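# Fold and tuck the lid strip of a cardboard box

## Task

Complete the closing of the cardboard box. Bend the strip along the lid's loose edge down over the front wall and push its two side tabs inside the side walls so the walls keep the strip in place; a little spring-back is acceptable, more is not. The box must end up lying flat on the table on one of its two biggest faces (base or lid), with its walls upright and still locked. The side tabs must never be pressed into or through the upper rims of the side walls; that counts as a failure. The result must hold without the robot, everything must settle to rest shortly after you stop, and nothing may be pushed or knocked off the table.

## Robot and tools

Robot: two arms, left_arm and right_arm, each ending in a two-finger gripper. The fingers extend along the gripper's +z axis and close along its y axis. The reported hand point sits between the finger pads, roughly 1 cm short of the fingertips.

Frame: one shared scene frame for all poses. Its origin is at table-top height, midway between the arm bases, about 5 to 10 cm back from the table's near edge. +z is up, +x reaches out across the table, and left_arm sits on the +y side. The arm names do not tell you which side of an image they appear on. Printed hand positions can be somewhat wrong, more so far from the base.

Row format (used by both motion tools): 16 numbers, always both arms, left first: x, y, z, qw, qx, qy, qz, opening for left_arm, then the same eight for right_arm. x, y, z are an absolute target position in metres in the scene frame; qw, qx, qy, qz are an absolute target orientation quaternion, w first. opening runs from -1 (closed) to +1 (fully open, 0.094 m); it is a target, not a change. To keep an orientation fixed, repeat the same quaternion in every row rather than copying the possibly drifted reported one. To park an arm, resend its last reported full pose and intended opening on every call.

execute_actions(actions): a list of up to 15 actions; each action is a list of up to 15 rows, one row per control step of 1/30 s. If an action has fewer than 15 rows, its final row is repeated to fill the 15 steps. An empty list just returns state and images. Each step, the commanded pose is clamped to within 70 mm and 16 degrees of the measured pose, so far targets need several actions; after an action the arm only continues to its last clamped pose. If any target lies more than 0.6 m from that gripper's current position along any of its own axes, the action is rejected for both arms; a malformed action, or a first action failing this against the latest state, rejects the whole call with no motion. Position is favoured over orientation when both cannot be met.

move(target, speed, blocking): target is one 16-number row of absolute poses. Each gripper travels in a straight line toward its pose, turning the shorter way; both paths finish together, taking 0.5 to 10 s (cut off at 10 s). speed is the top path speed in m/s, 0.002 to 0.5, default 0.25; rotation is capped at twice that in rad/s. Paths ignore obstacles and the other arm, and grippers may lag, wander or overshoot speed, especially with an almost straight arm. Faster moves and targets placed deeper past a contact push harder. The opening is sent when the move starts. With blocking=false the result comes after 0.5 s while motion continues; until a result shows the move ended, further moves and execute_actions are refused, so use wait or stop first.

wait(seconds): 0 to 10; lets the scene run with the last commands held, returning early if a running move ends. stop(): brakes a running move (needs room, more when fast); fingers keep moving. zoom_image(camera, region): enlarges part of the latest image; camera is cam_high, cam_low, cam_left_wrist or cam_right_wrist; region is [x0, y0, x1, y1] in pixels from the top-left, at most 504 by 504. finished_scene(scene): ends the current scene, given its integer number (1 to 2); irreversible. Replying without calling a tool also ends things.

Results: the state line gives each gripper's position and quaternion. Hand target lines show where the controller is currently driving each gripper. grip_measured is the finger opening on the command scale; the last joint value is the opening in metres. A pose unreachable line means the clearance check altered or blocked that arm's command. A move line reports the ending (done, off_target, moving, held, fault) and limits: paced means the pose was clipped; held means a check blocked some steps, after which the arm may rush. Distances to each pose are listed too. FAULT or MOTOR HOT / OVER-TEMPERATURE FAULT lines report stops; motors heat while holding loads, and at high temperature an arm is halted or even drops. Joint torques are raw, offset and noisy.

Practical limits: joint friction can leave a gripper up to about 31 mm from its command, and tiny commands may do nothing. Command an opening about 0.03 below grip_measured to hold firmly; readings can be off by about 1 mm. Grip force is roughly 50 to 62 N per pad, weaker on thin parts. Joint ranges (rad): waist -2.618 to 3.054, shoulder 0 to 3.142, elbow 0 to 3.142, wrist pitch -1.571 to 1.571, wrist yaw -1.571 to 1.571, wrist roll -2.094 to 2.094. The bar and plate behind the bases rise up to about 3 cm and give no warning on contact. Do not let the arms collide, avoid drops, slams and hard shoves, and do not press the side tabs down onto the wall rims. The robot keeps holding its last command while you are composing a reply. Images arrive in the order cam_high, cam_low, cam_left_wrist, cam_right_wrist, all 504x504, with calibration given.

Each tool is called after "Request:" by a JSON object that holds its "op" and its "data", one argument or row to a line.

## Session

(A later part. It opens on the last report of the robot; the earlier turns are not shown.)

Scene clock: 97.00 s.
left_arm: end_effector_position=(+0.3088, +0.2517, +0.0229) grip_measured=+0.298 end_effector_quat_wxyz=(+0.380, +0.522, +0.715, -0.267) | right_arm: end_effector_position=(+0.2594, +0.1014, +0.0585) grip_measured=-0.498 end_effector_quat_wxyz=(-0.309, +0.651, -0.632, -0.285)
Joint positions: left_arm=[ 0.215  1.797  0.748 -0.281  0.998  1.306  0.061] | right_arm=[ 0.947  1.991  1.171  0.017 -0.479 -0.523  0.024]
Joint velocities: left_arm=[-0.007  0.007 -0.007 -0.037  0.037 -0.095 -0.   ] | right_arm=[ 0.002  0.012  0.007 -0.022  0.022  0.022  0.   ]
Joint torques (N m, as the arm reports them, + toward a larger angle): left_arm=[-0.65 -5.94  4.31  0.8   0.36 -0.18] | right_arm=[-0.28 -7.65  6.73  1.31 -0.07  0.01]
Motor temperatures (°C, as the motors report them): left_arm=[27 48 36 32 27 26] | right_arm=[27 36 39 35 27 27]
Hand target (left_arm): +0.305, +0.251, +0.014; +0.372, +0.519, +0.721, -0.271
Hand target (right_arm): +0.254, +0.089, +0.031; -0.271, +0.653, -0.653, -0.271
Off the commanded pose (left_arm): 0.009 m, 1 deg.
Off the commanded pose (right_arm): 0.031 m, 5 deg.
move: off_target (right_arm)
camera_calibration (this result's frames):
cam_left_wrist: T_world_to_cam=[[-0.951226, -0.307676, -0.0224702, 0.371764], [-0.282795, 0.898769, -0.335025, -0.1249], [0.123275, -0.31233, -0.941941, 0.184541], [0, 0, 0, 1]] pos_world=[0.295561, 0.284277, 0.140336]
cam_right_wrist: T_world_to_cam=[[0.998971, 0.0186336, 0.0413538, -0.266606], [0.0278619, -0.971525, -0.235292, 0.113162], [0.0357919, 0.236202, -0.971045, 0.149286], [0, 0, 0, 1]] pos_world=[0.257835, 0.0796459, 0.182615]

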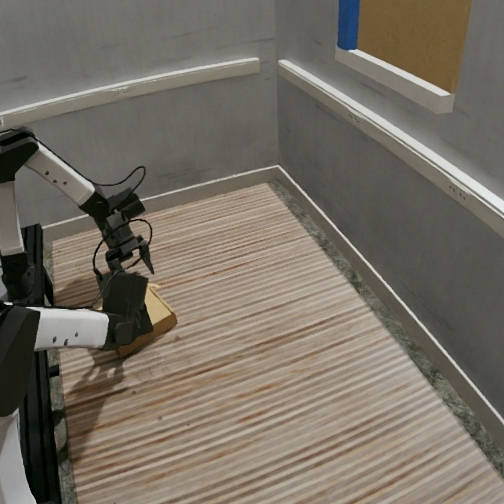

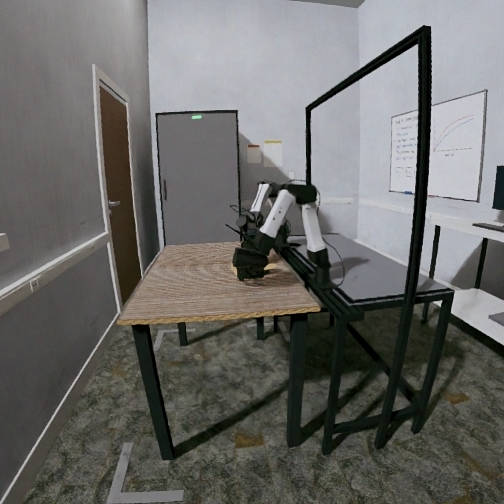

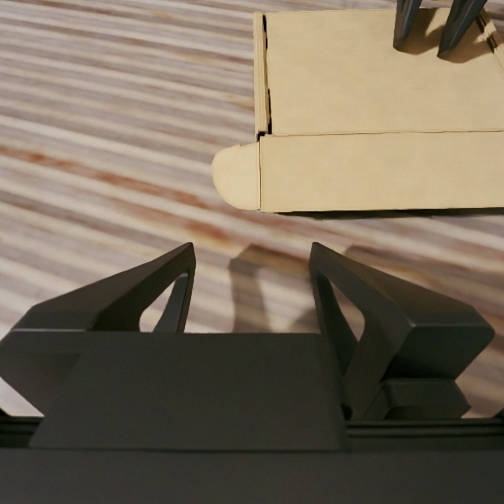

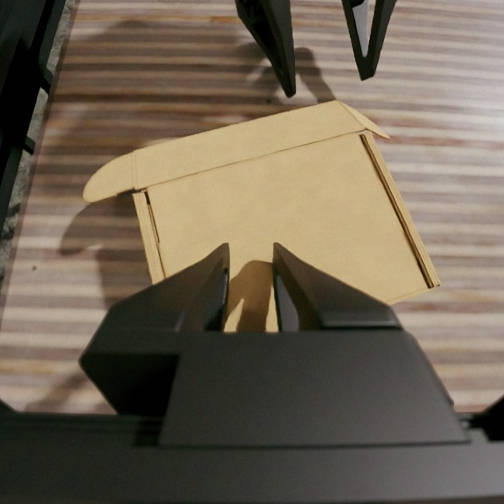

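Request:
{"op": "move", "data": {
  "target": [0.314,0.215,0.02,0.375,0.515,0.722,-0.268,0.3, 0.255,0.09,0.03,0.271,-0.653,0.653,0.271,-0.5],
  "speed": 0.03
}}

Scene clock: 101.03 s.
left_arm: end_effector_position=(+0.3156, +0.2162, +0.0177) grip_measured=+0.298 end_effector_quat_wxyz=(+0.370, +0.515, +0.723, -0.274) | right_arm: end_effector_position=(+0.2590, +0.1011, +0.0581) grip_measured=-0.498 end_effector_quat_wxyz=(-0.307, +0.651, -0.633, -0.286)
Joint positions: left_arm=[ 0.081  1.797  0.715 -0.086  0.95   1.073  0.061] | right_arm=[ 0.947  1.991  1.171  0.014 -0.48  -0.523  0.024]
Joint velocities: left_arm=[-0.012 -0.007 -0.012  0.037 -0.081 -0.095 -0.001] | right_arm=[ 0.007  0.002 -0.002  0.022  0.051 -0.051 -0.001]
Joint torques (N m, as the arm reports them, + toward a larger angle): left_arm=[-0.79 -9.02  4.05  1.11  0.34 -0.21] | right_arm=[-0.17 -7.61  6.79  1.31 -0.01  0.  ]
Motor temperatures (°C, as the motors report them): left_arm=[27 48 36 32 27 26] | right_arm=[27 36 39 35 27 27]
Hand target (left_arm): +0.314, +0.215, +0.020; +0.373, +0.516, +0.722, -0.269
Hand target (right_arm): +0.254, +0.090, +0.031; -0.271, +0.653, -0.653, -0.271
Off the commanded pose (left_arm): 0.003 m, 1 deg.
Off the commanded pose (right_arm): 0.030 m, 5 deg.
move: off_target (right_arm)
camera_calibration (this result's frames):
cam_left_wrist: T_world_to_cam=[[-0.949397, -0.313987, 0.00751861, 0.367494], [-0.299206, 0.896907, -0.325628, -0.0874674], [0.0954996, -0.3114, -0.945468, 0.176411], [0, 0, 0, 1]] pos_world=[0.30588, 0.248773, 0.135546]
cam_right_wrist: T_world_to_cam=[[0.999055, 0.0192583, 0.038962, -0.266089], [0.0278389, -0.971982, -0.233403, 0.112677], [0.0333754, 0.234267, -0.971599, 0.149827], [0, 0, 0, 1]] pos_world=[0.2577, 0.0795447, 0.182238]

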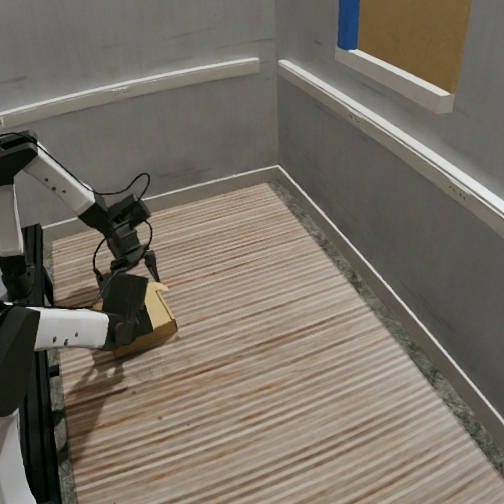

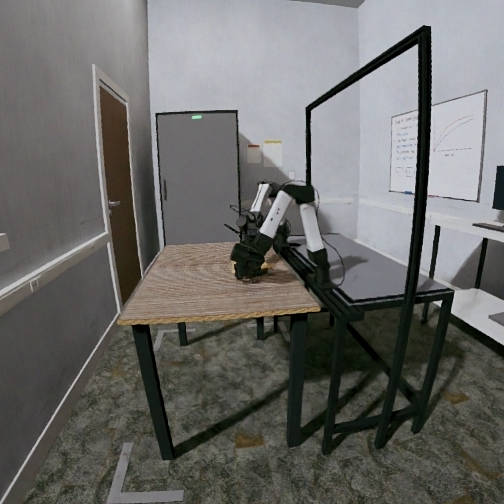

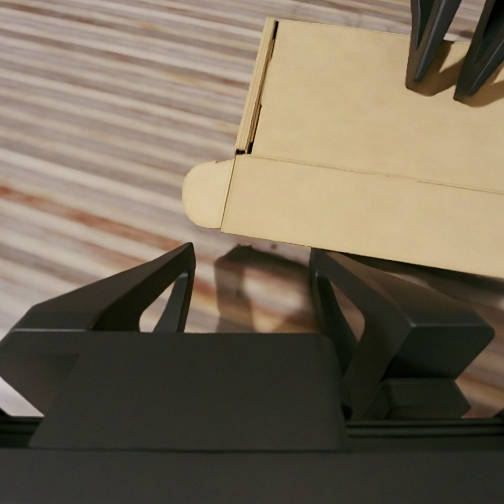

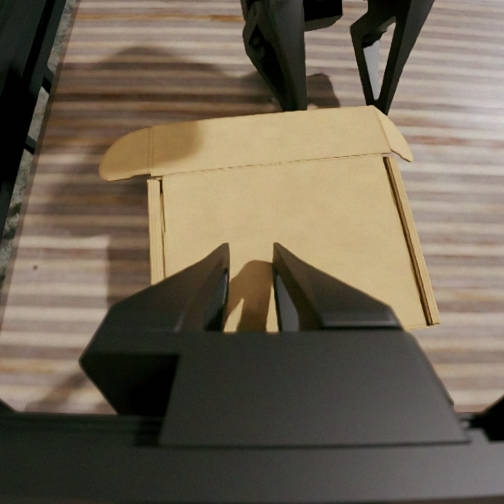

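Request:
{"op": "execute_actions", "data": {
  "actions": [
    [[0.32,0.245,0.02,0.40,0.52,0.68,-0.32,0.3, 0.265,0.095,0.08,0.271,-0.653,0.653,0.271,0.0]],
    [[0.329,0.24,0.012,0.436,0.532,0.623,-0.373,0.3, 0.272,0.095,0.07,0.271,-0.653,0.653,0.271,0.7]],
    [[0.329,0.238,0.006,0.436,0.532,0.623,-0.373,0.3, 0.272,0.093,0.04,0.271,-0.653,0.653,0.271,0.7]],
    [[0.329,0.238,0.006,0.436,0.532,0.623,-0.373,0.3, 0.268,0.085,0.012,0.271,-0.653,0.653,0.271,0.7]]
  ]
}}

Scene clock: 108.90 s.
left_arm: end_effector_position=(+0.3281, +0.2383, +0.0108) grip_measured=+0.298 end_effector_quat_wxyz=(+0.441, +0.534, +0.622, -0.366) | right_arm: end_effector_position=(+0.2753, +0.1039, +0.0578) grip_measured=+0.698 end_effector_quat_wxyz=(-0.318, +0.650, -0.626, -0.291)
Joint positions: left_arm=[ 0.224  2.121  0.975 -0.464  1.269  1.639  0.061] | right_arm=[ 0.917  2.03   1.211  0.028 -0.512 -0.547  0.08 ]
Joint velocities: left_arm=[-0.022 -0.007 -0.007 -0.007  0.022  0.007 -0.   ] | right_arm=[-0.017  0.007  0.002  0.037  0.007  0.007 -0.   ]
Joint torques (N m, as the arm reports them, + toward a larger angle): left_arm=[-0.58 -7.43  5.6   0.06  0.51  0.01] | right_arm=[-0.55 -7.23  4.04  1.49  0.1  -0.04]
Motor temperatures (°C, as the motors report them): left_arm=[27 47 36 32 27 26] | right_arm=[27 37 39 35 27 27]
Hand target (left_arm): +0.329, +0.238, +0.006; +0.436, +0.532, +0.623, -0.372
Hand target (right_arm): +0.266, +0.084, +0.014; -0.271, +0.654, -0.652, -0.271
Off the commanded pose (left_arm): 0.005 m, 1 deg.
Off the commanded pose (right_arm): 0.050 m, 7 deg.
camera_calibration (this result's frames):
cam_left_wrist: T_world_to_cam=[[-0.986869, -0.159689, -0.0242509, 0.362153], [-0.118846, 0.81958, -0.560503, -0.143982], [0.109382, -0.550261, -0.827797, 0.226649], [0, 0, 0, 1]] pos_world=[0.315495, 0.300553, 0.1157]
cam_right_wrist: T_world_to_cam=[[0.998491, 0.0238561, 0.0494655, -0.283305], [0.0358424, -0.965519, -0.257852, 0.113474], [0.0416086, 0.259236, -0.964917, 0.143073], [0, 0, 0, 1]] pos_world=[0.272857, 0.0792299, 0.181327]

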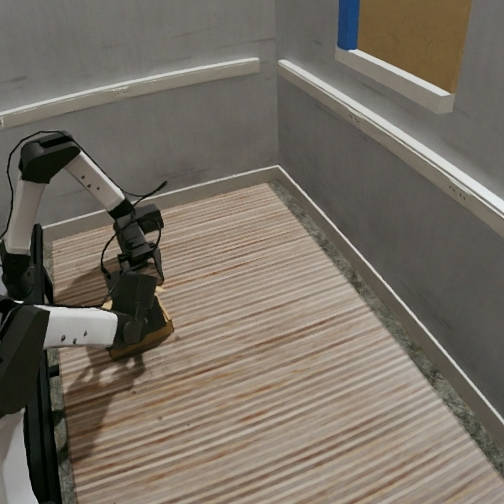

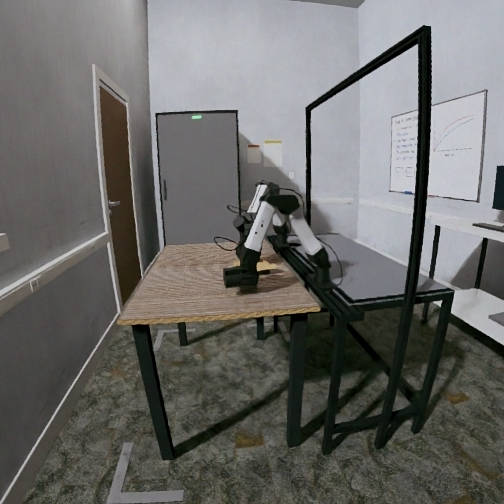

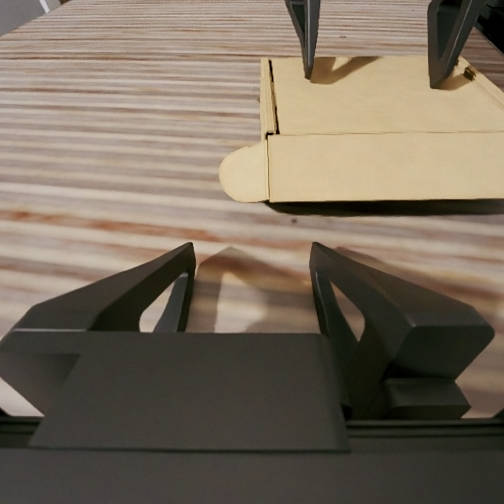

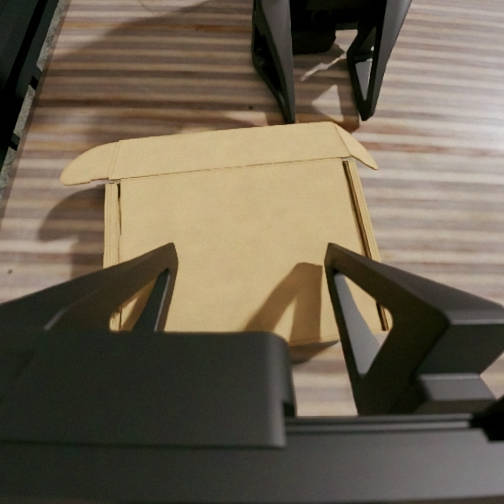

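Request:
{"op": "move", "data": {
  "target": [0.322,0.203,0.008,0.436,0.532,0.623,-0.373,0.3, 0.268,0.085,0.012,0.271,-0.653,0.653,0.271,0.7],
  "speed": 0.03
}}

Scene clock: 114.57 s.
left_arm: end_effector_position=(+0.3258, +0.2042, +0.0112) grip_measured=+0.299 end_effector_quat_wxyz=(+0.439, +0.529, +0.617, -0.382) | right_arm: end_effector_position=(+0.2752, +0.1053, +0.0582) grip_measured=+0.698 end_effector_quat_wxyz=(-0.320, +0.650, -0.623, -0.294)
Joint positions: left_arm=[ 0.119  2.077  0.866 -0.124  1.283  1.328  0.061] | right_arm=[ 0.917  2.033  1.211  0.039 -0.518 -0.547  0.08 ]
Joint velocities: left_arm=[-0.007 -0.017 -0.012  0.095  0.022 -0.11  -0.   ] | right_arm=[-0.007 -0.017 -0.012 -0.051  0.007 -0.037 -0.001]
Joint torques (N m, as the arm reports them, + toward a larger angle): left_arm=[ -1.05 -10.4    2.74   0.78   0.28  -0.13] | right_arm=[-0.6  -7.21  4.17  1.45  0.1  -0.07]
Motor temperatures (°C, as the motors report them): left_arm=[27 47 36 32 27 26] | right_arm=[27 37 38 35 27 27]
Hand target (left_arm): +0.322, +0.203, +0.008; +0.434, +0.534, +0.622, -0.375
Hand target (right_arm): +0.267, +0.084, +0.014; -0.271, +0.654, -0.652, -0.272
Off the commanded pose (left_arm): 0.005 m, 1 deg.
Off the commanded pose (right_arm): 0.051 m, 7 deg.
move: off_target (right_arm)
camera_calibration (this result's frames):
cam_left_wrist: T_world_to_cam=[[-0.989414, -0.145116, -0.00150654, 0.352098], [-0.117445, 0.806762, -0.579087, -0.113677], [0.08525, -0.57278, -0.815264, 0.220727], [0, 0, 0, 1]] pos_world=[0.316203, 0.269233, 0.114652]
cam_right_wrist: T_world_to_cam=[[0.998312, 0.0275888, 0.0511074, -0.283748], [0.0402294, -0.963163, -0.265891, 0.113867], [0.0418892, 0.267498, -0.962647, 0.141971], [0, 0, 0, 1]] pos_world=[0.272741, 0.0795242, 0.181446]

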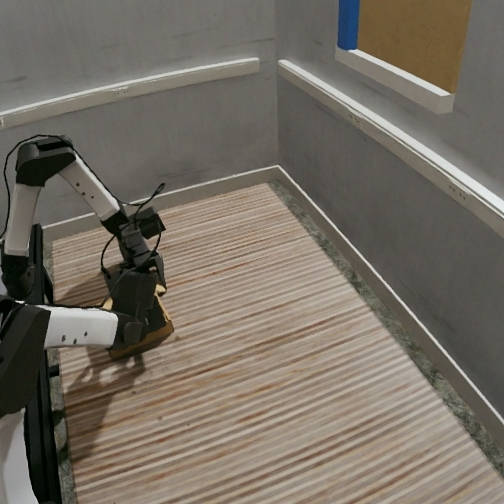

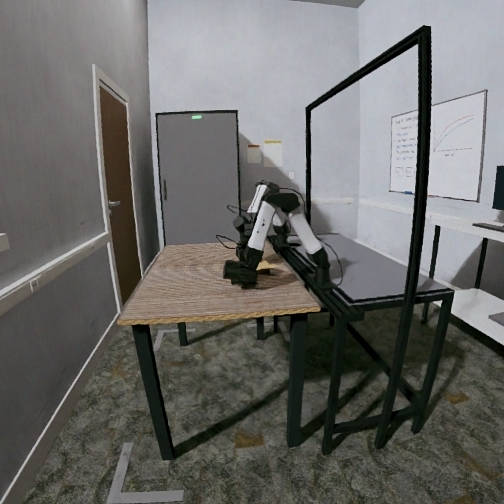

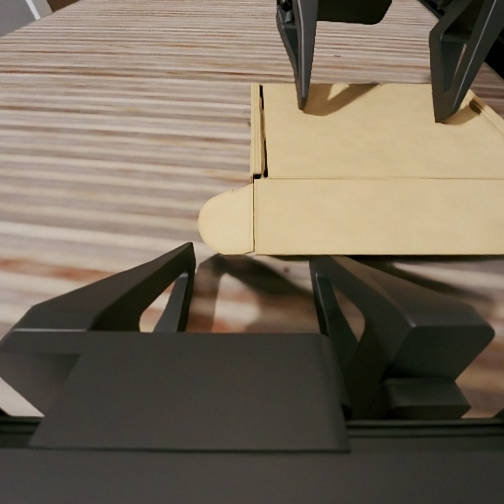

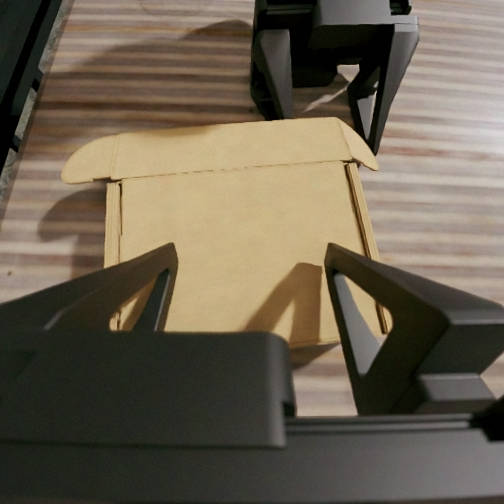

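Request:
{"op": "move", "data": {
  "target": [0.324,0.200,0.03,0.38,0.562,0.658,-0.325,0.3, 0.268,0.085,0.012,0.271,-0.653,0.653,0.271,0.7],
  "speed": 0.03
}}

Scene clock: 120.90 s.
left_arm: end_effector_position=(+0.3198, +0.2021, +0.0181) grip_measured=+0.299 end_effector_quat_wxyz=(+0.376, +0.559, +0.662, -0.328) | right_arm: end_effector_position=(+0.2758, +0.1058, +0.0577) grip_measured=+0.698 end_effector_quat_wxyz=(-0.322, +0.650, -0.622, -0.294)
Joint positions: left_arm=[ 0.073  1.933  0.864 -0.266  1.079  1.299  0.061] | right_arm=[ 0.917  2.036  1.211  0.045 -0.517 -0.547  0.08 ]
Joint velocities: left_arm=[-0.017  0.007  0.002 -0.081 -0.125  0.022 -0.   ] | right_arm=[-0.007 -0.017 -0.002 -0.007  0.022 -0.11  -0.001]
Joint torques (N m, as the arm reports them, + toward a larger angle): left_arm=[ -0.89 -10.59   6.49   0.45   0.48  -0.23] | right_arm=[-0.43 -7.46  4.38  1.38  0.04 -0.06]
Motor temperatures (°C, as the motors report them): left_arm=[27 48 36 32 27 26] | right_arm=[27 37 38 35 27 27]
Hand target (left_arm): +0.324, +0.200, +0.029; +0.381, +0.562, +0.659, -0.325
Hand target (right_arm): +0.267, +0.084, +0.014; -0.271, +0.654, -0.652, -0.272
Off the commanded pose (left_arm): 0.013 m, 1 deg.
Off the commanded pose (right_arm): 0.051 m, 7 deg.
move: off_target (left_arm, right_arm)
camera_calibration (this result's frames):
cam_left_wrist: T_world_to_cam=[[-0.987612, -0.156782, 0.00645213, 0.347535], [-0.145734, 0.901223, -0.408117, -0.121874], [0.0581707, -0.404001, -0.912907, 0.202041], [0, 0, 0, 1]] pos_world=[0.313715, 0.245947, 0.132464]
cam_right_wrist: T_world_to_cam=[[0.998205, 0.0271885, 0.0533643, -0.284332], [0.0405383, -0.962607, -0.26785, 0.114216], [0.0440865, 0.269532, -0.961982, 0.14053], [0, 0, 0, 1]] pos_world=[0.272996, 0.0797982, 0.180953]

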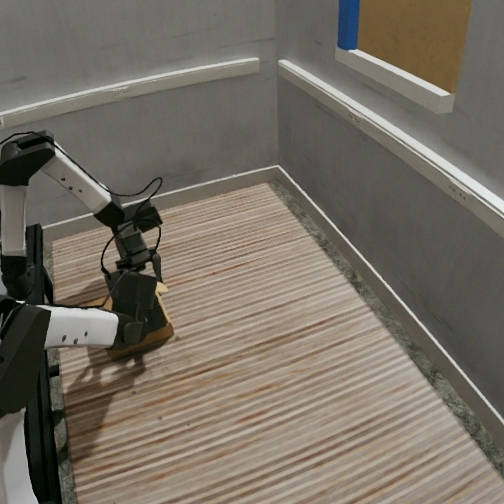

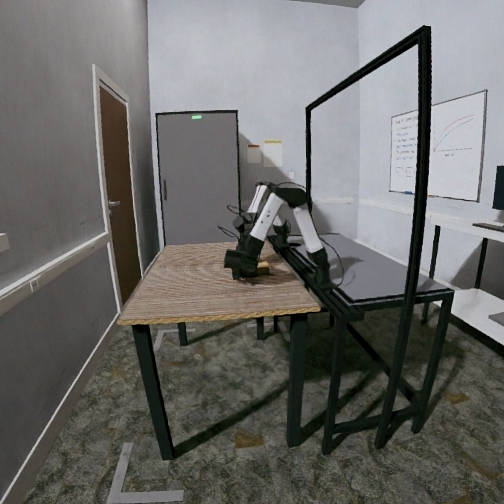

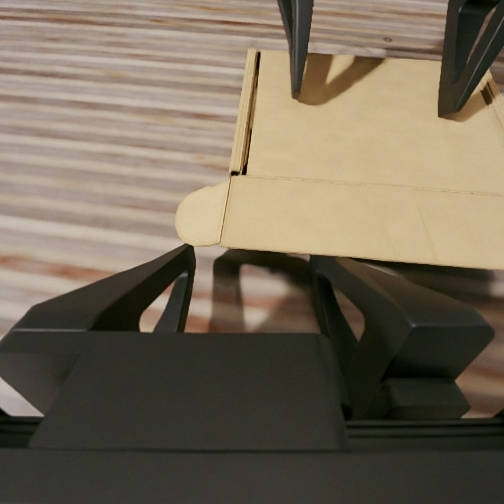

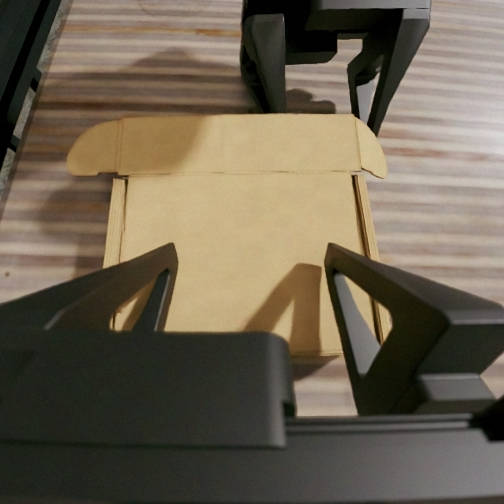

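Request:
{"op": "execute_actions", "data": {
  "actions": [
    [[0.32,0.24,0.02,0.40,0.58,0.58,-0.40,0.3, 0.27,0.08,0.09,0.271,-0.653,0.653,0.271,0.7]],
    [[0.28,0.245,0.015,0.406,0.579,0.579,-0.406,0.0, 0.265,0.035,0.08,0.3,-0.64,0.64,0.3,0.7]],
    [[0.26,0.245,0.010,0.406,0.579,0.579,-0.406,-0.2, 0.265,0.03,0.04,0.33,-0.625,0.625,0.33,0.7]],
    [[0.26,0.24,0.008,0.406,0.579,0.579,-0.406,-0.2, 0.265,0.03,0.005,0.354,-0.612,0.612,0.354,0.7]],
    [[0.26,0.24,0.008,0.406,0.579,0.579,-0.406,-0.2, 0.265,0.03,0.002,0.354,-0.612,0.612,0.354,0.7]]
  ]
}}

Scene clock: 146.70 s.
left_arm: end_effector_position=(+0.2611, +0.2402, +0.0091) grip_measured=-0.198 end_effector_quat_wxyz=(+0.399, +0.564, +0.603, -0.398) | right_arm: end_effector_position=(+0.2739, +0.0382, +0.0181) grip_measured=+0.698 end_effector_quat_wxyz=(-0.374, +0.615, -0.599, -0.350)
Joint positions: left_arm=[ 0.265  2.119  0.918 -0.868  1.198  2.083  0.038] | right_arm=[ 0.757  2.054  0.838  0.548 -0.722 -0.55   0.08 ]
Joint velocities: left_arm=[-0.017 -0.012  0.012 -0.022 -0.037  0.022  0.001] | right_arm=[-0.012 -0.007 -0.007  0.051  0.037  0.022  0.   ]
Joint torques (N m, as the arm reports them, + toward a larger angle): left_arm=[-0.73 -9.23  2.51 -0.25  0.38 -0.05] | right_arm=[-0.45 -7.71  3.52  1.92 -0.27  0.12]
Motor temperatures (°C, as the motors report them): left_arm=[27 51 37 31 27 26] | right_arm=[27 38 37 35 27 27]
Hand target (left_arm): +0.260, +0.240, +0.008; +0.402, +0.573, +0.598, -0.390
Hand target (right_arm): +0.265, +0.030, +0.002; -0.354, +0.612, -0.612, -0.354
Off the commanded pose (left_arm): 0.002 m, 3 deg.
Off the commanded pose (right_arm): 0.020 m, 3 deg.
joint sent to its limit (left arm) — the command would take joint 6 (wrist roll) past its upper limit, so that joint was sent only as far as its limit.
camera_calibration (this result's frames):
cam_left_wrist: T_world_to_cam=[[-0.998781, -0.0443351, 0.0216999, 0.271336], [-0.0490173, 0.839071, -0.541809, -0.177577], [0.00581342, -0.542212, -0.840222, 0.258836], [0, 0, 0, 1]] pos_world=[0.260796, 0.301374, 0.115379]
cam_right_wrist: T_world_to_cam=[[0.998961, 0.0110542, 0.0442072, -0.277995], [0.0290756, -0.901607, -0.431578, 0.0423556], [0.0350868, 0.432415, -0.900992, 0.115812], [0, 0, 0, 1]] pos_world=[0.272411, -0.00881763, 0.134915]

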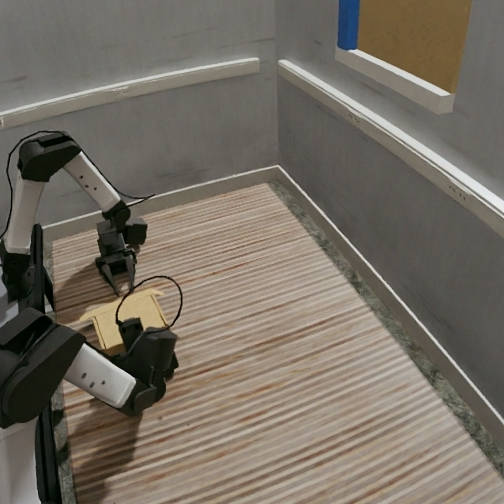

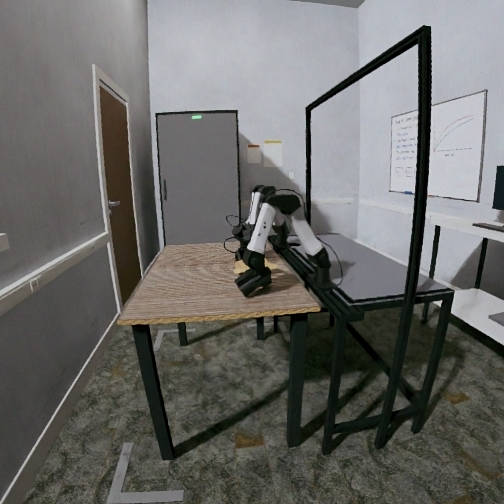

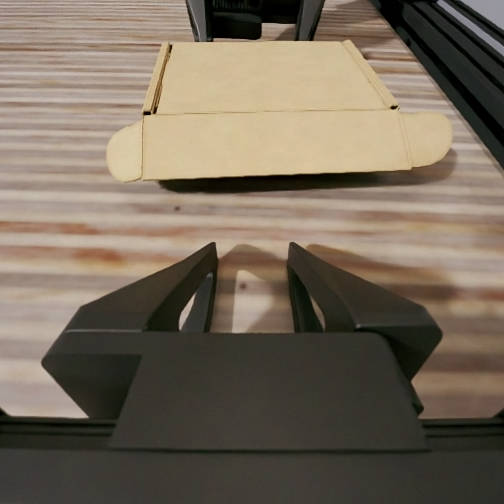

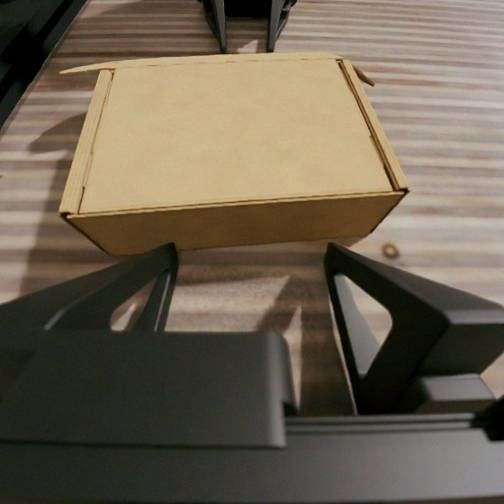

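Request:
{"op": "move", "data": {
  "target": [0.255,0.20,0.010,0.406,0.579,0.579,-0.406,0.3, 0.258,-0.045,0.004,0.354,-0.612,0.612,0.354,0.7],
  "speed": 0.08
}}

Request:
{"op": "move", "data": {
  "target": [0.255,0.105,0.010,0.406,0.579,0.579,-0.406,0.3, 0.258,-0.045,0.004,0.354,-0.612,0.612,0.354,0.7],
  "speed": 0.05
}}

Scene clock: 153.93 s.
left_arm: end_effector_position=(+0.2581, +0.2011, +0.0106) grip_measured=+0.298 end_effector_quat_wxyz=(+0.406, +0.576, +0.578, -0.412) | right_arm: end_effector_position=(+0.2707, -0.0339, +0.0161) grip_measured=+0.698 end_effector_quat_wxyz=(-0.379, +0.613, -0.597, -0.353)
Joint positions: left_arm=[ 0.125  2.066  0.841 -0.624  1.268  1.871  0.061] | right_arm=[ 0.576  1.954  0.666  0.512 -0.863 -0.71   0.08 ]
Joint velocities: left_arm=[-0.002 -0.002 -0.002 -0.066  0.007 -0.037 -0.001] | right_arm=[-0.012 -0.002 -0.002 -0.022 -0.037  0.037  0.001]
Joint torques (N m, as the arm reports them, + toward a larger angle): left_arm=[-0.65 -9.59  2.24  0.05  0.43 -0.26] | right_arm=[-0.87 -8.33  2.59  1.29 -0.32 -0.07]
Motor temperatures (°C, as the motors report them): left_arm=[27 51 36 31 27 26] | right_arm=[27 38 37 36 27 27]
Hand target (left_arm): +0.255, +0.200, +0.010; +0.404, +0.580, +0.578, -0.408
Hand target (right_arm): +0.258, -0.045, +0.004; -0.355, +0.612, -0.612, -0.353
Off the commanded pose (left_arm): 0.003 m, 1 deg.
Off the commanded pose (right_arm): 0.021 m, 3 deg.
move: off_target (right_arm)
camera_calibration (this result's frames):
cam_left_wrist: T_world_to_cam=[[-0.999988, 0.00487417, -0.0000517338, 0.257201], [0.00402749, 0.820211, -0.572047, -0.153625], [-0.00274583, -0.572041, -0.820221, 0.246896], [0, 0, 0, 1]] pos_world=[0.258494, 0.265986, 0.114642]
cam_right_wrist: T_world_to_cam=[[0.998909, 0.00937136, 0.0457425, -0.273936], [0.0286309, -0.896804, -0.441501, -0.0229195], [0.0368845, 0.442329, -0.896094, 0.145141], [0, 0, 0, 1]] pos_world=[0.26894, -0.0821873, 0.132471]

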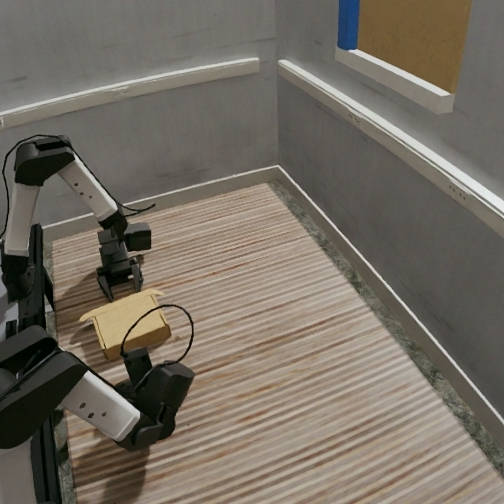

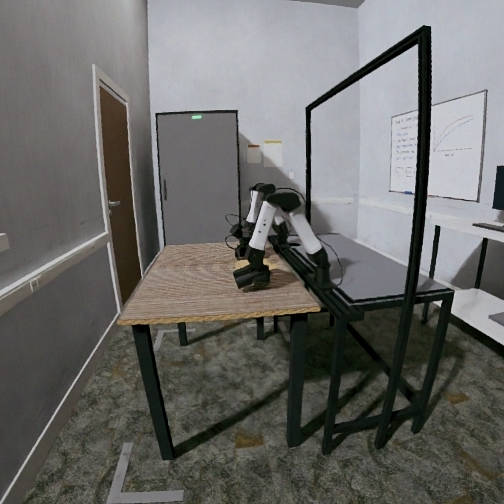

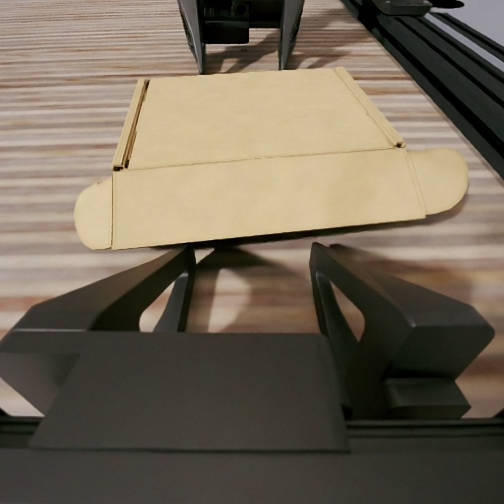

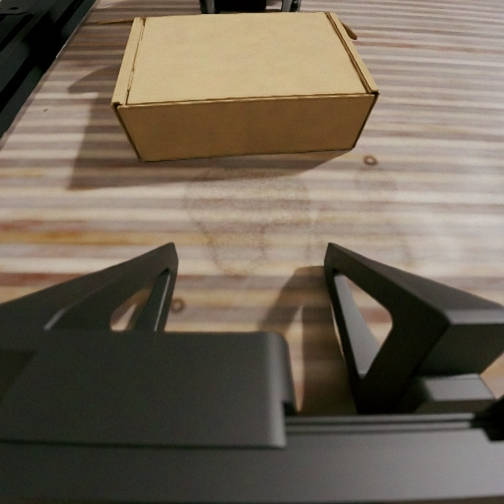

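Scene clock: 156.43 s.
left_arm: end_effector_position=(+0.2582, +0.1060, +0.0108) grip_measured=+0.298 end_effector_quat_wxyz=(+0.401, +0.584, +0.575, -0.410) | right_arm: end_effector_position=(+0.2705, -0.0339, +0.0161) grip_measured=+0.698 end_effector_quat_wxyz=(-0.378, +0.613, -0.597, -0.353)
Joint positions: left_arm=[-0.228  1.968  0.594  0.483  1.177  0.867  0.061] | right_arm=[ 0.576  1.954  0.666  0.511 -0.863 -0.71   0.08 ]
Joint velocities: left_arm=[-0.027 -0.007 -0.012 -0.066 -0.051  0.007  0.001] | right_arm=[-0.017  0.007  0.002  0.007  0.022  0.037 -0.001]
Joint torques (N m, as the arm reports them, + toward a larger angle): left_arm=[-0.75 -8.37  2.91  1.35  0.34 -0.19] | right_arm=[-0.55 -8.36  2.55  1.31 -0.34 -0.07]
Motor temperatures (°C, as the motors report them): left_arm=[27 51 36 31 27 26] | right_arm=[27 38 37 36 27 27]
Hand target (left_arm): +0.255, +0.106, +0.009; +0.400, +0.583, +0.578, -0.407
Hand target (right_arm): +0.258, -0.044, +0.004; -0.354, +0.612, -0.612, -0.355
Off the commanded pose (left_arm): 0.003 m, 1 deg.
Off the commanded pose (right_arm): 0.021 m, 3 deg.
move: off_target (right_arm)
camera_calibration (this result's frames):
cam_left_wrist: T_world_to_cam=[[-0.999794, 0.0195635, -0.00538838, 0.256187], [0.0192098, 0.826935, -0.561969, -0.0803228], [-0.00653824, -0.561957, -0.827141, 0.192607], [0, 0, 0, 1]] pos_world=[0.258936, 0.169647, 0.115555]
cam_right_wrist: T_world_to_cam=[[0.998961, 0.00990881, 0.0444787, -0.273673], [0.0285515, -0.896829, -0.441456, -0.0229588], [0.0355154, 0.442267, -0.89618, 0.145466], [0, 0, 0, 1]] pos_world=[0.268878, -0.0822131, 0.132401]

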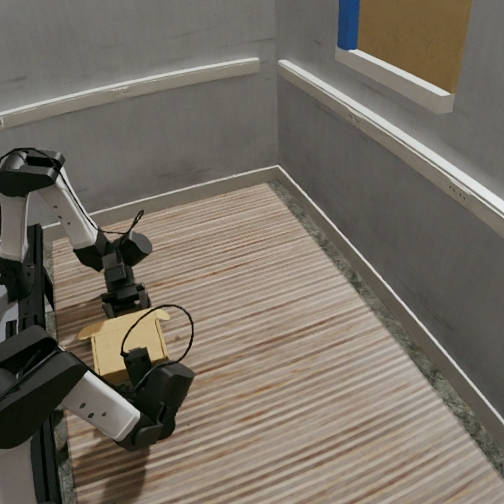

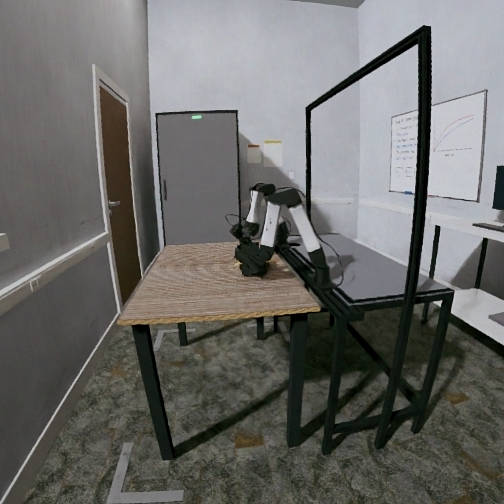

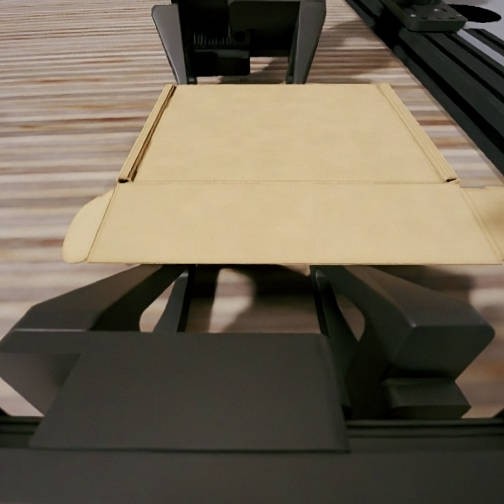

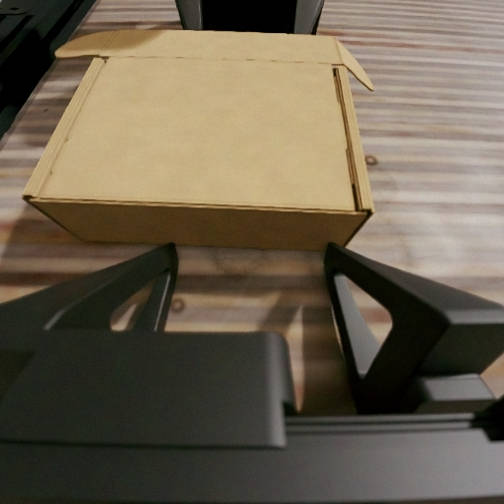

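Request:
{"op": "execute_actions", "data": {
  "actions": [
    [[0.258,0.15,0.014,0.406,0.579,0.579,-0.406,0.3, 0.258,-0.045,0.004,0.354,-0.612,0.612,0.354,0.7]],
    [[0.30,0.155,0.022,0.478,0.627,0.521,-0.327,0.06, 0.258,-0.045,0.004,0.354,-0.612,0.612,0.354,0.7]],
    [[0.324,0.15,0.024,0.542,0.665,0.454,-0.242,0.06, 0.258,-0.045,0.004,0.354,-0.612,0.612,0.354,0.7]],
    [[0.324,0.148,0.024,0.542,0.665,0.454,-0.242,0.06, 0.258,-0.045,0.004,0.354,-0.612,0.612,0.354,0.7]]
  ]
}}

Scene clock: 170.87 s.
left_arm: end_effector_position=(+0.3296, +0.1473, +0.0353) grip_measured=+0.062 end_effector_quat_wxyz=(+0.550, +0.669, +0.442, -0.236) | right_arm: end_effector_position=(+0.2705, -0.0339, +0.0161) grip_measured=+0.698 end_effector_quat_wxyz=(-0.378, +0.613, -0.597, -0.353)
Joint positions: left_arm=[-0.06   1.995  0.689  0.583  1.204  1.28   0.05 ] | right_arm=[ 0.576  1.954  0.666  0.511 -0.863 -0.711  0.08 ]
Joint velocities: left_arm=[ 0.007 -0.007 -0.002  0.051 -0.022 -0.051 -0.   ] | right_arm=[-0.017 -0.017  0.007 -0.095 -0.007  0.022 -0.   ]
Joint torques (N m, as the arm reports them, + toward a larger angle): left_arm=[-0.6  -7.06  3.18  1.45  0.22 -0.21] | right_arm=[-0.63 -8.09  2.59  1.31 -0.31 -0.08]
Motor temperatures (°C, as the motors report them): left_arm=[27 49 35 33 27 26] | right_arm=[27 39 36 35 27 27]
Hand target (left_arm): +0.324, +0.148, +0.024; +0.541, +0.665, +0.454, -0.242
Hand target (right_arm): +0.258, -0.044, +0.004; -0.354, +0.612, -0.612, -0.354
Off the commanded pose (left_arm): 0.013 m, 2 deg.
Off the commanded pose (right_arm): 0.021 m, 3 deg.
camera_calibration (this result's frames):
cam_left_wrist: T_world_to_cam=[[-0.845528, 0.00773125, -0.533875, 0.296433], [0.310517, 0.820533, -0.479901, -0.199976], [0.434352, -0.571547, -0.696184, 0.0879985], [0, 0, 0, 1]] pos_world=[0.274516, 0.21209, 0.123553]
cam_right_wrist: T_world_to_cam=[[0.998927, 0.0102636, 0.0451533, -0.273663], [0.0291676, -0.896825, -0.441424, -0.0231258], [0.035964, 0.442267, -0.896162, 0.145344], [0, 0, 0, 1]] pos_world=[0.268817, -0.0822121, 0.132401]

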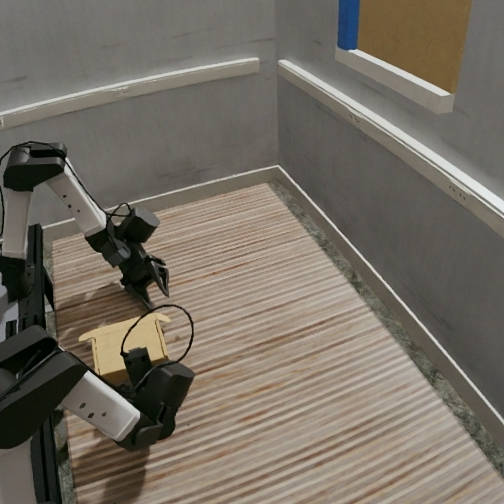

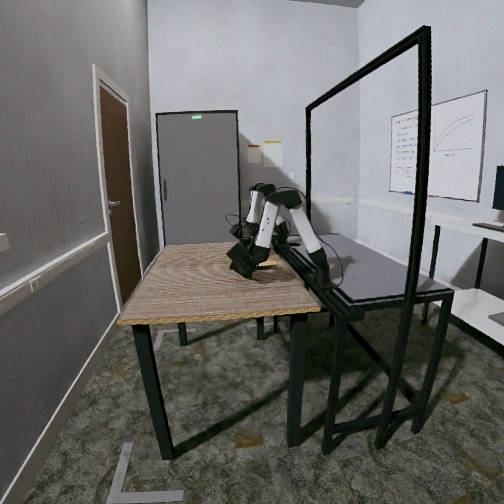

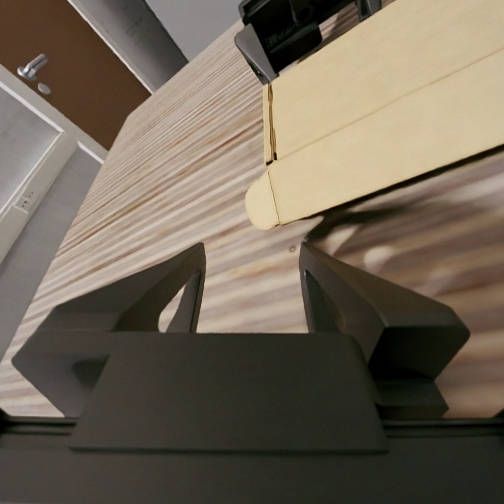

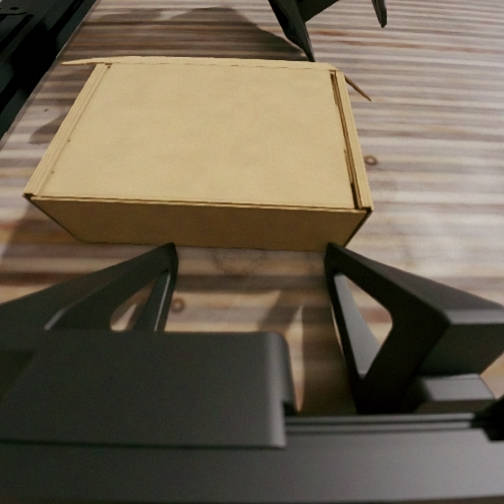

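Request:
{"op": "execute_actions", "data": {
  "actions": [
    [[0.317,0.145,0.012,0.542,0.665,0.454,-0.242,0.06, 0.258,-0.045,0.004,0.354,-0.612,0.612,0.354,0.7]],
    [[0.317,0.135,0.012,0.542,0.665,0.454,-0.242,0.06, 0.258,-0.045,0.004,0.354,-0.612,0.612,0.354,0.7]]
  ]
}}

Scene clock: 175.33 s.
left_arm: end_effector_position=(+0.3251, +0.1327, +0.0343) grip_measured=+0.061 end_effector_quat_wxyz=(+0.561, +0.670, +0.426, -0.235) | right_arm: end_effector_position=(+0.2705, -0.0339, +0.0161) grip_measured=+0.698 end_effector_quat_wxyz=(-0.378, +0.613, -0.597, -0.353)
Joint positions: left_arm=[-0.104  2.029  0.657  0.763  1.191  1.193  0.05 ] | right_arm=[ 0.576  1.954  0.666  0.511 -0.863 -0.711  0.08 ]
Joint velocities: left_arm=[-0.002 -0.022  0.002  0.007 -0.051  0.022 -0.001] | right_arm=[-0.002 -0.007 -0.002  0.081  0.022  0.037  0.001]
Joint torques (N m, as the arm reports them, + toward a larger angle): left_arm=[-0.9  -5.92  2.3   1.35 -0.03 -0.11] | right_arm=[-0.8  -8.18  2.77  1.3  -0.28 -0.08]
Motor temperatures (°C, as the motors report them): left_arm=[27 49 35 33 27 26] | right_arm=[27 39 36 35 27 27]
Hand target (left_arm): +0.316, +0.135, +0.013; +0.541, +0.666, +0.454, -0.242
Hand target (right_arm): +0.258, -0.044, +0.004; -0.354, +0.612, -0.612, -0.354
Off the commanded pose (left_arm): 0.024 m, 4 deg.
Off the commanded pose (right_arm): 0.021 m, 3 deg.
camera_calibration (this result's frames):
cam_left_wrist: T_world_to_cam=[[-0.828967, 0.00939814, -0.559218, 0.287513], [0.337911, 0.805158, -0.487378, -0.193706], [0.445678, -0.592986, -0.670625, 0.0792668], [0, 0, 0, 1]] pos_world=[0.268467, 0.200266, 0.119533]
cam_right_wrist: T_world_to_cam=[[0.998927, 0.0102636, 0.0451533, -0.273663], [0.0291676, -0.896825, -0.441424, -0.0231258], [0.035964, 0.442267, -0.896162, 0.145344], [0, 0, 0, 1]] pos_world=[0.268817, -0.0822121, 0.132401]

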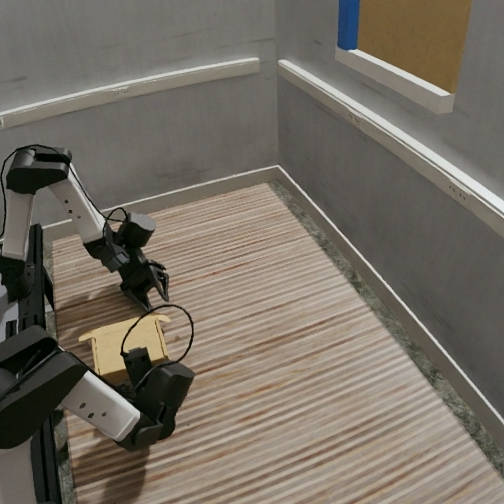

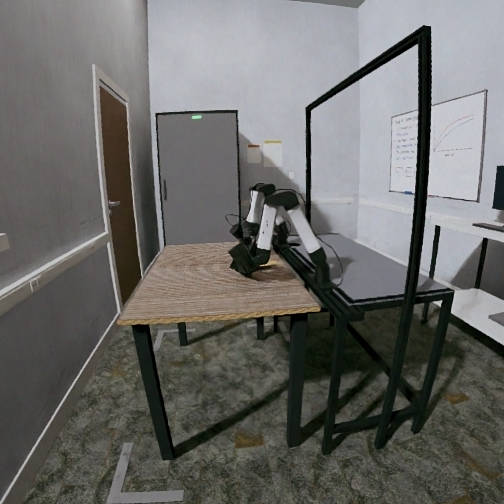

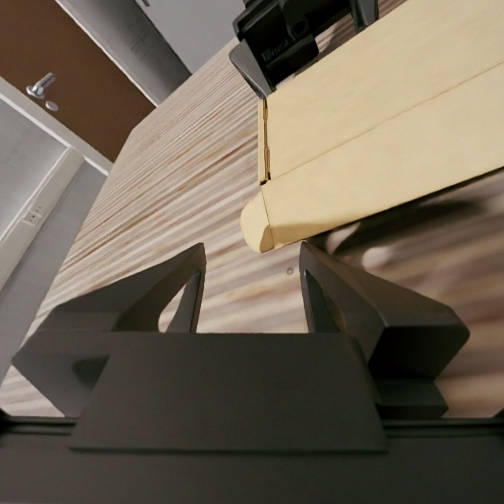

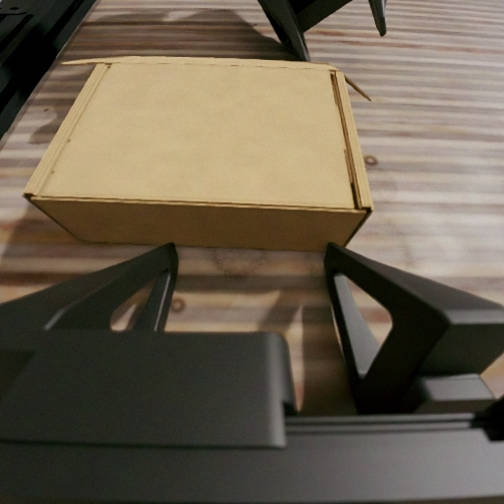

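Request:
{"op": "execute_actions", "data": {
  "actions": [
    [[0.318,0.138,0.022,0.478,0.653,0.521,-0.270,0.1, 0.258,-0.045,0.004,0.354,-0.612,0.612,0.354,0.7]],
    [[0.318,0.132,0.02,0.478,0.653,0.521,-0.270,0.1, 0.258,-0.045,0.004,0.354,-0.612,0.612,0.354,0.7]],
    [[0.318,0.122,0.02,0.478,0.653,0.521,-0.270,0.1, 0.258,-0.045,0.004,0.354,-0.612,0.612,0.354,0.7]]
  ]
}}

Scene clock: 181.43 s.
left_arm: end_effector_position=(+0.3124, +0.1227, +0.0197) grip_measured=+0.098 end_effector_quat_wxyz=(+0.477, +0.650, +0.518, -0.284) | right_arm: end_effector_position=(+0.2705, -0.0339, +0.0161) grip_measured=+0.698 end_effector_quat_wxyz=(-0.378, +0.613, -0.597, -0.353)
Joint positions: left_arm=[-0.16   1.963  0.692  0.45   1.091  1.134  0.052] | right_arm=[ 0.576  1.954  0.666  0.511 -0.863 -0.711  0.08 ]
Joint velocities: left_arm=[ 0.007 -0.012 -0.002  0.037 -0.022 -0.081  0.001] | right_arm=[-0.012  0.002  0.022 -0.022  0.007  0.007 -0.001]
Joint torques (N m, as the arm reports them, + toward a larger angle): left_arm=[-0.8  -8.85  5.44  1.3   0.07 -0.1 ] | right_arm=[-0.77 -8.25  2.47  1.29 -0.32 -0.1 ]
Motor temperatures (°C, as the motors report them): left_arm=[27 48 35 33 27 26] | right_arm=[27 39 35 35 27 27]
Hand target (left_arm): +0.318, +0.122, +0.020; +0.478, +0.653, +0.521, -0.270
Hand target (right_arm): +0.258, -0.044, +0.004; -0.354, +0.612, -0.612, -0.354
Off the commanded pose (left_arm): 0.006 m, 2 deg.
Off the commanded pose (right_arm): 0.021 m, 3 deg.
camera_calibration (this result's frames):
cam_left_wrist: T_world_to_cam=[[-0.942392, 0.0096238, -0.334373, 0.299862], [0.177157, 0.862255, -0.47448, -0.14555], [0.283748, -0.506383, -0.814287, 0.11196], [0, 0, 0, 1]] pos_world=[0.276605, 0.17931, 0.122373]
cam_right_wrist: T_world_to_cam=[[0.998927, 0.0102636, 0.0451533, -0.273663], [0.0291676, -0.896825, -0.441424, -0.0231258], [0.035964, 0.442267, -0.896162, 0.145344], [0, 0, 0, 1]] pos_world=[0.268817, -0.0822121, 0.132401]

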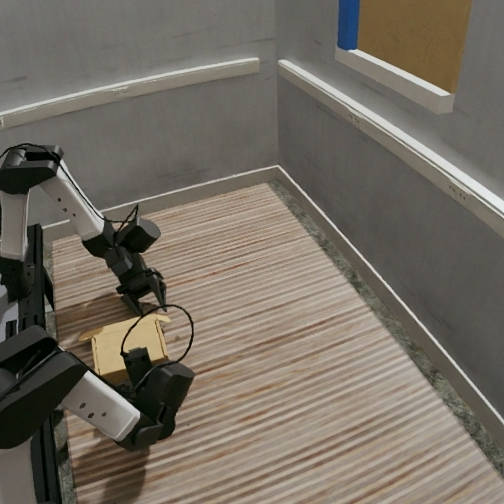

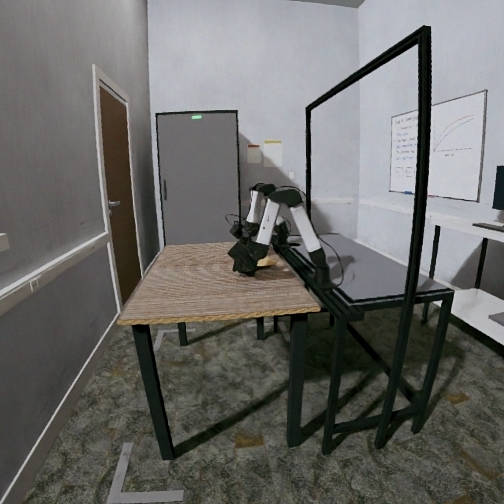

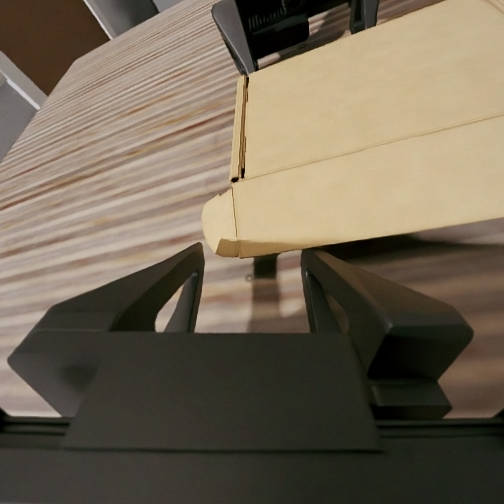

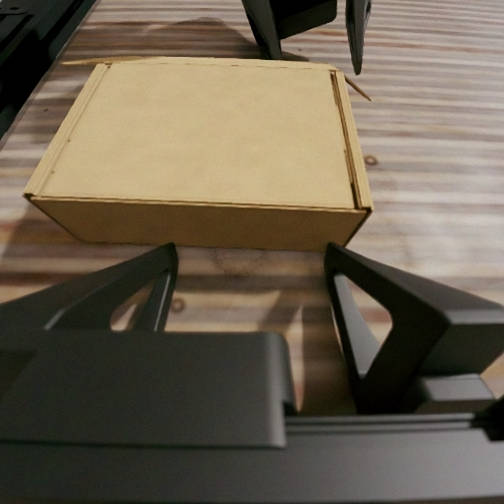

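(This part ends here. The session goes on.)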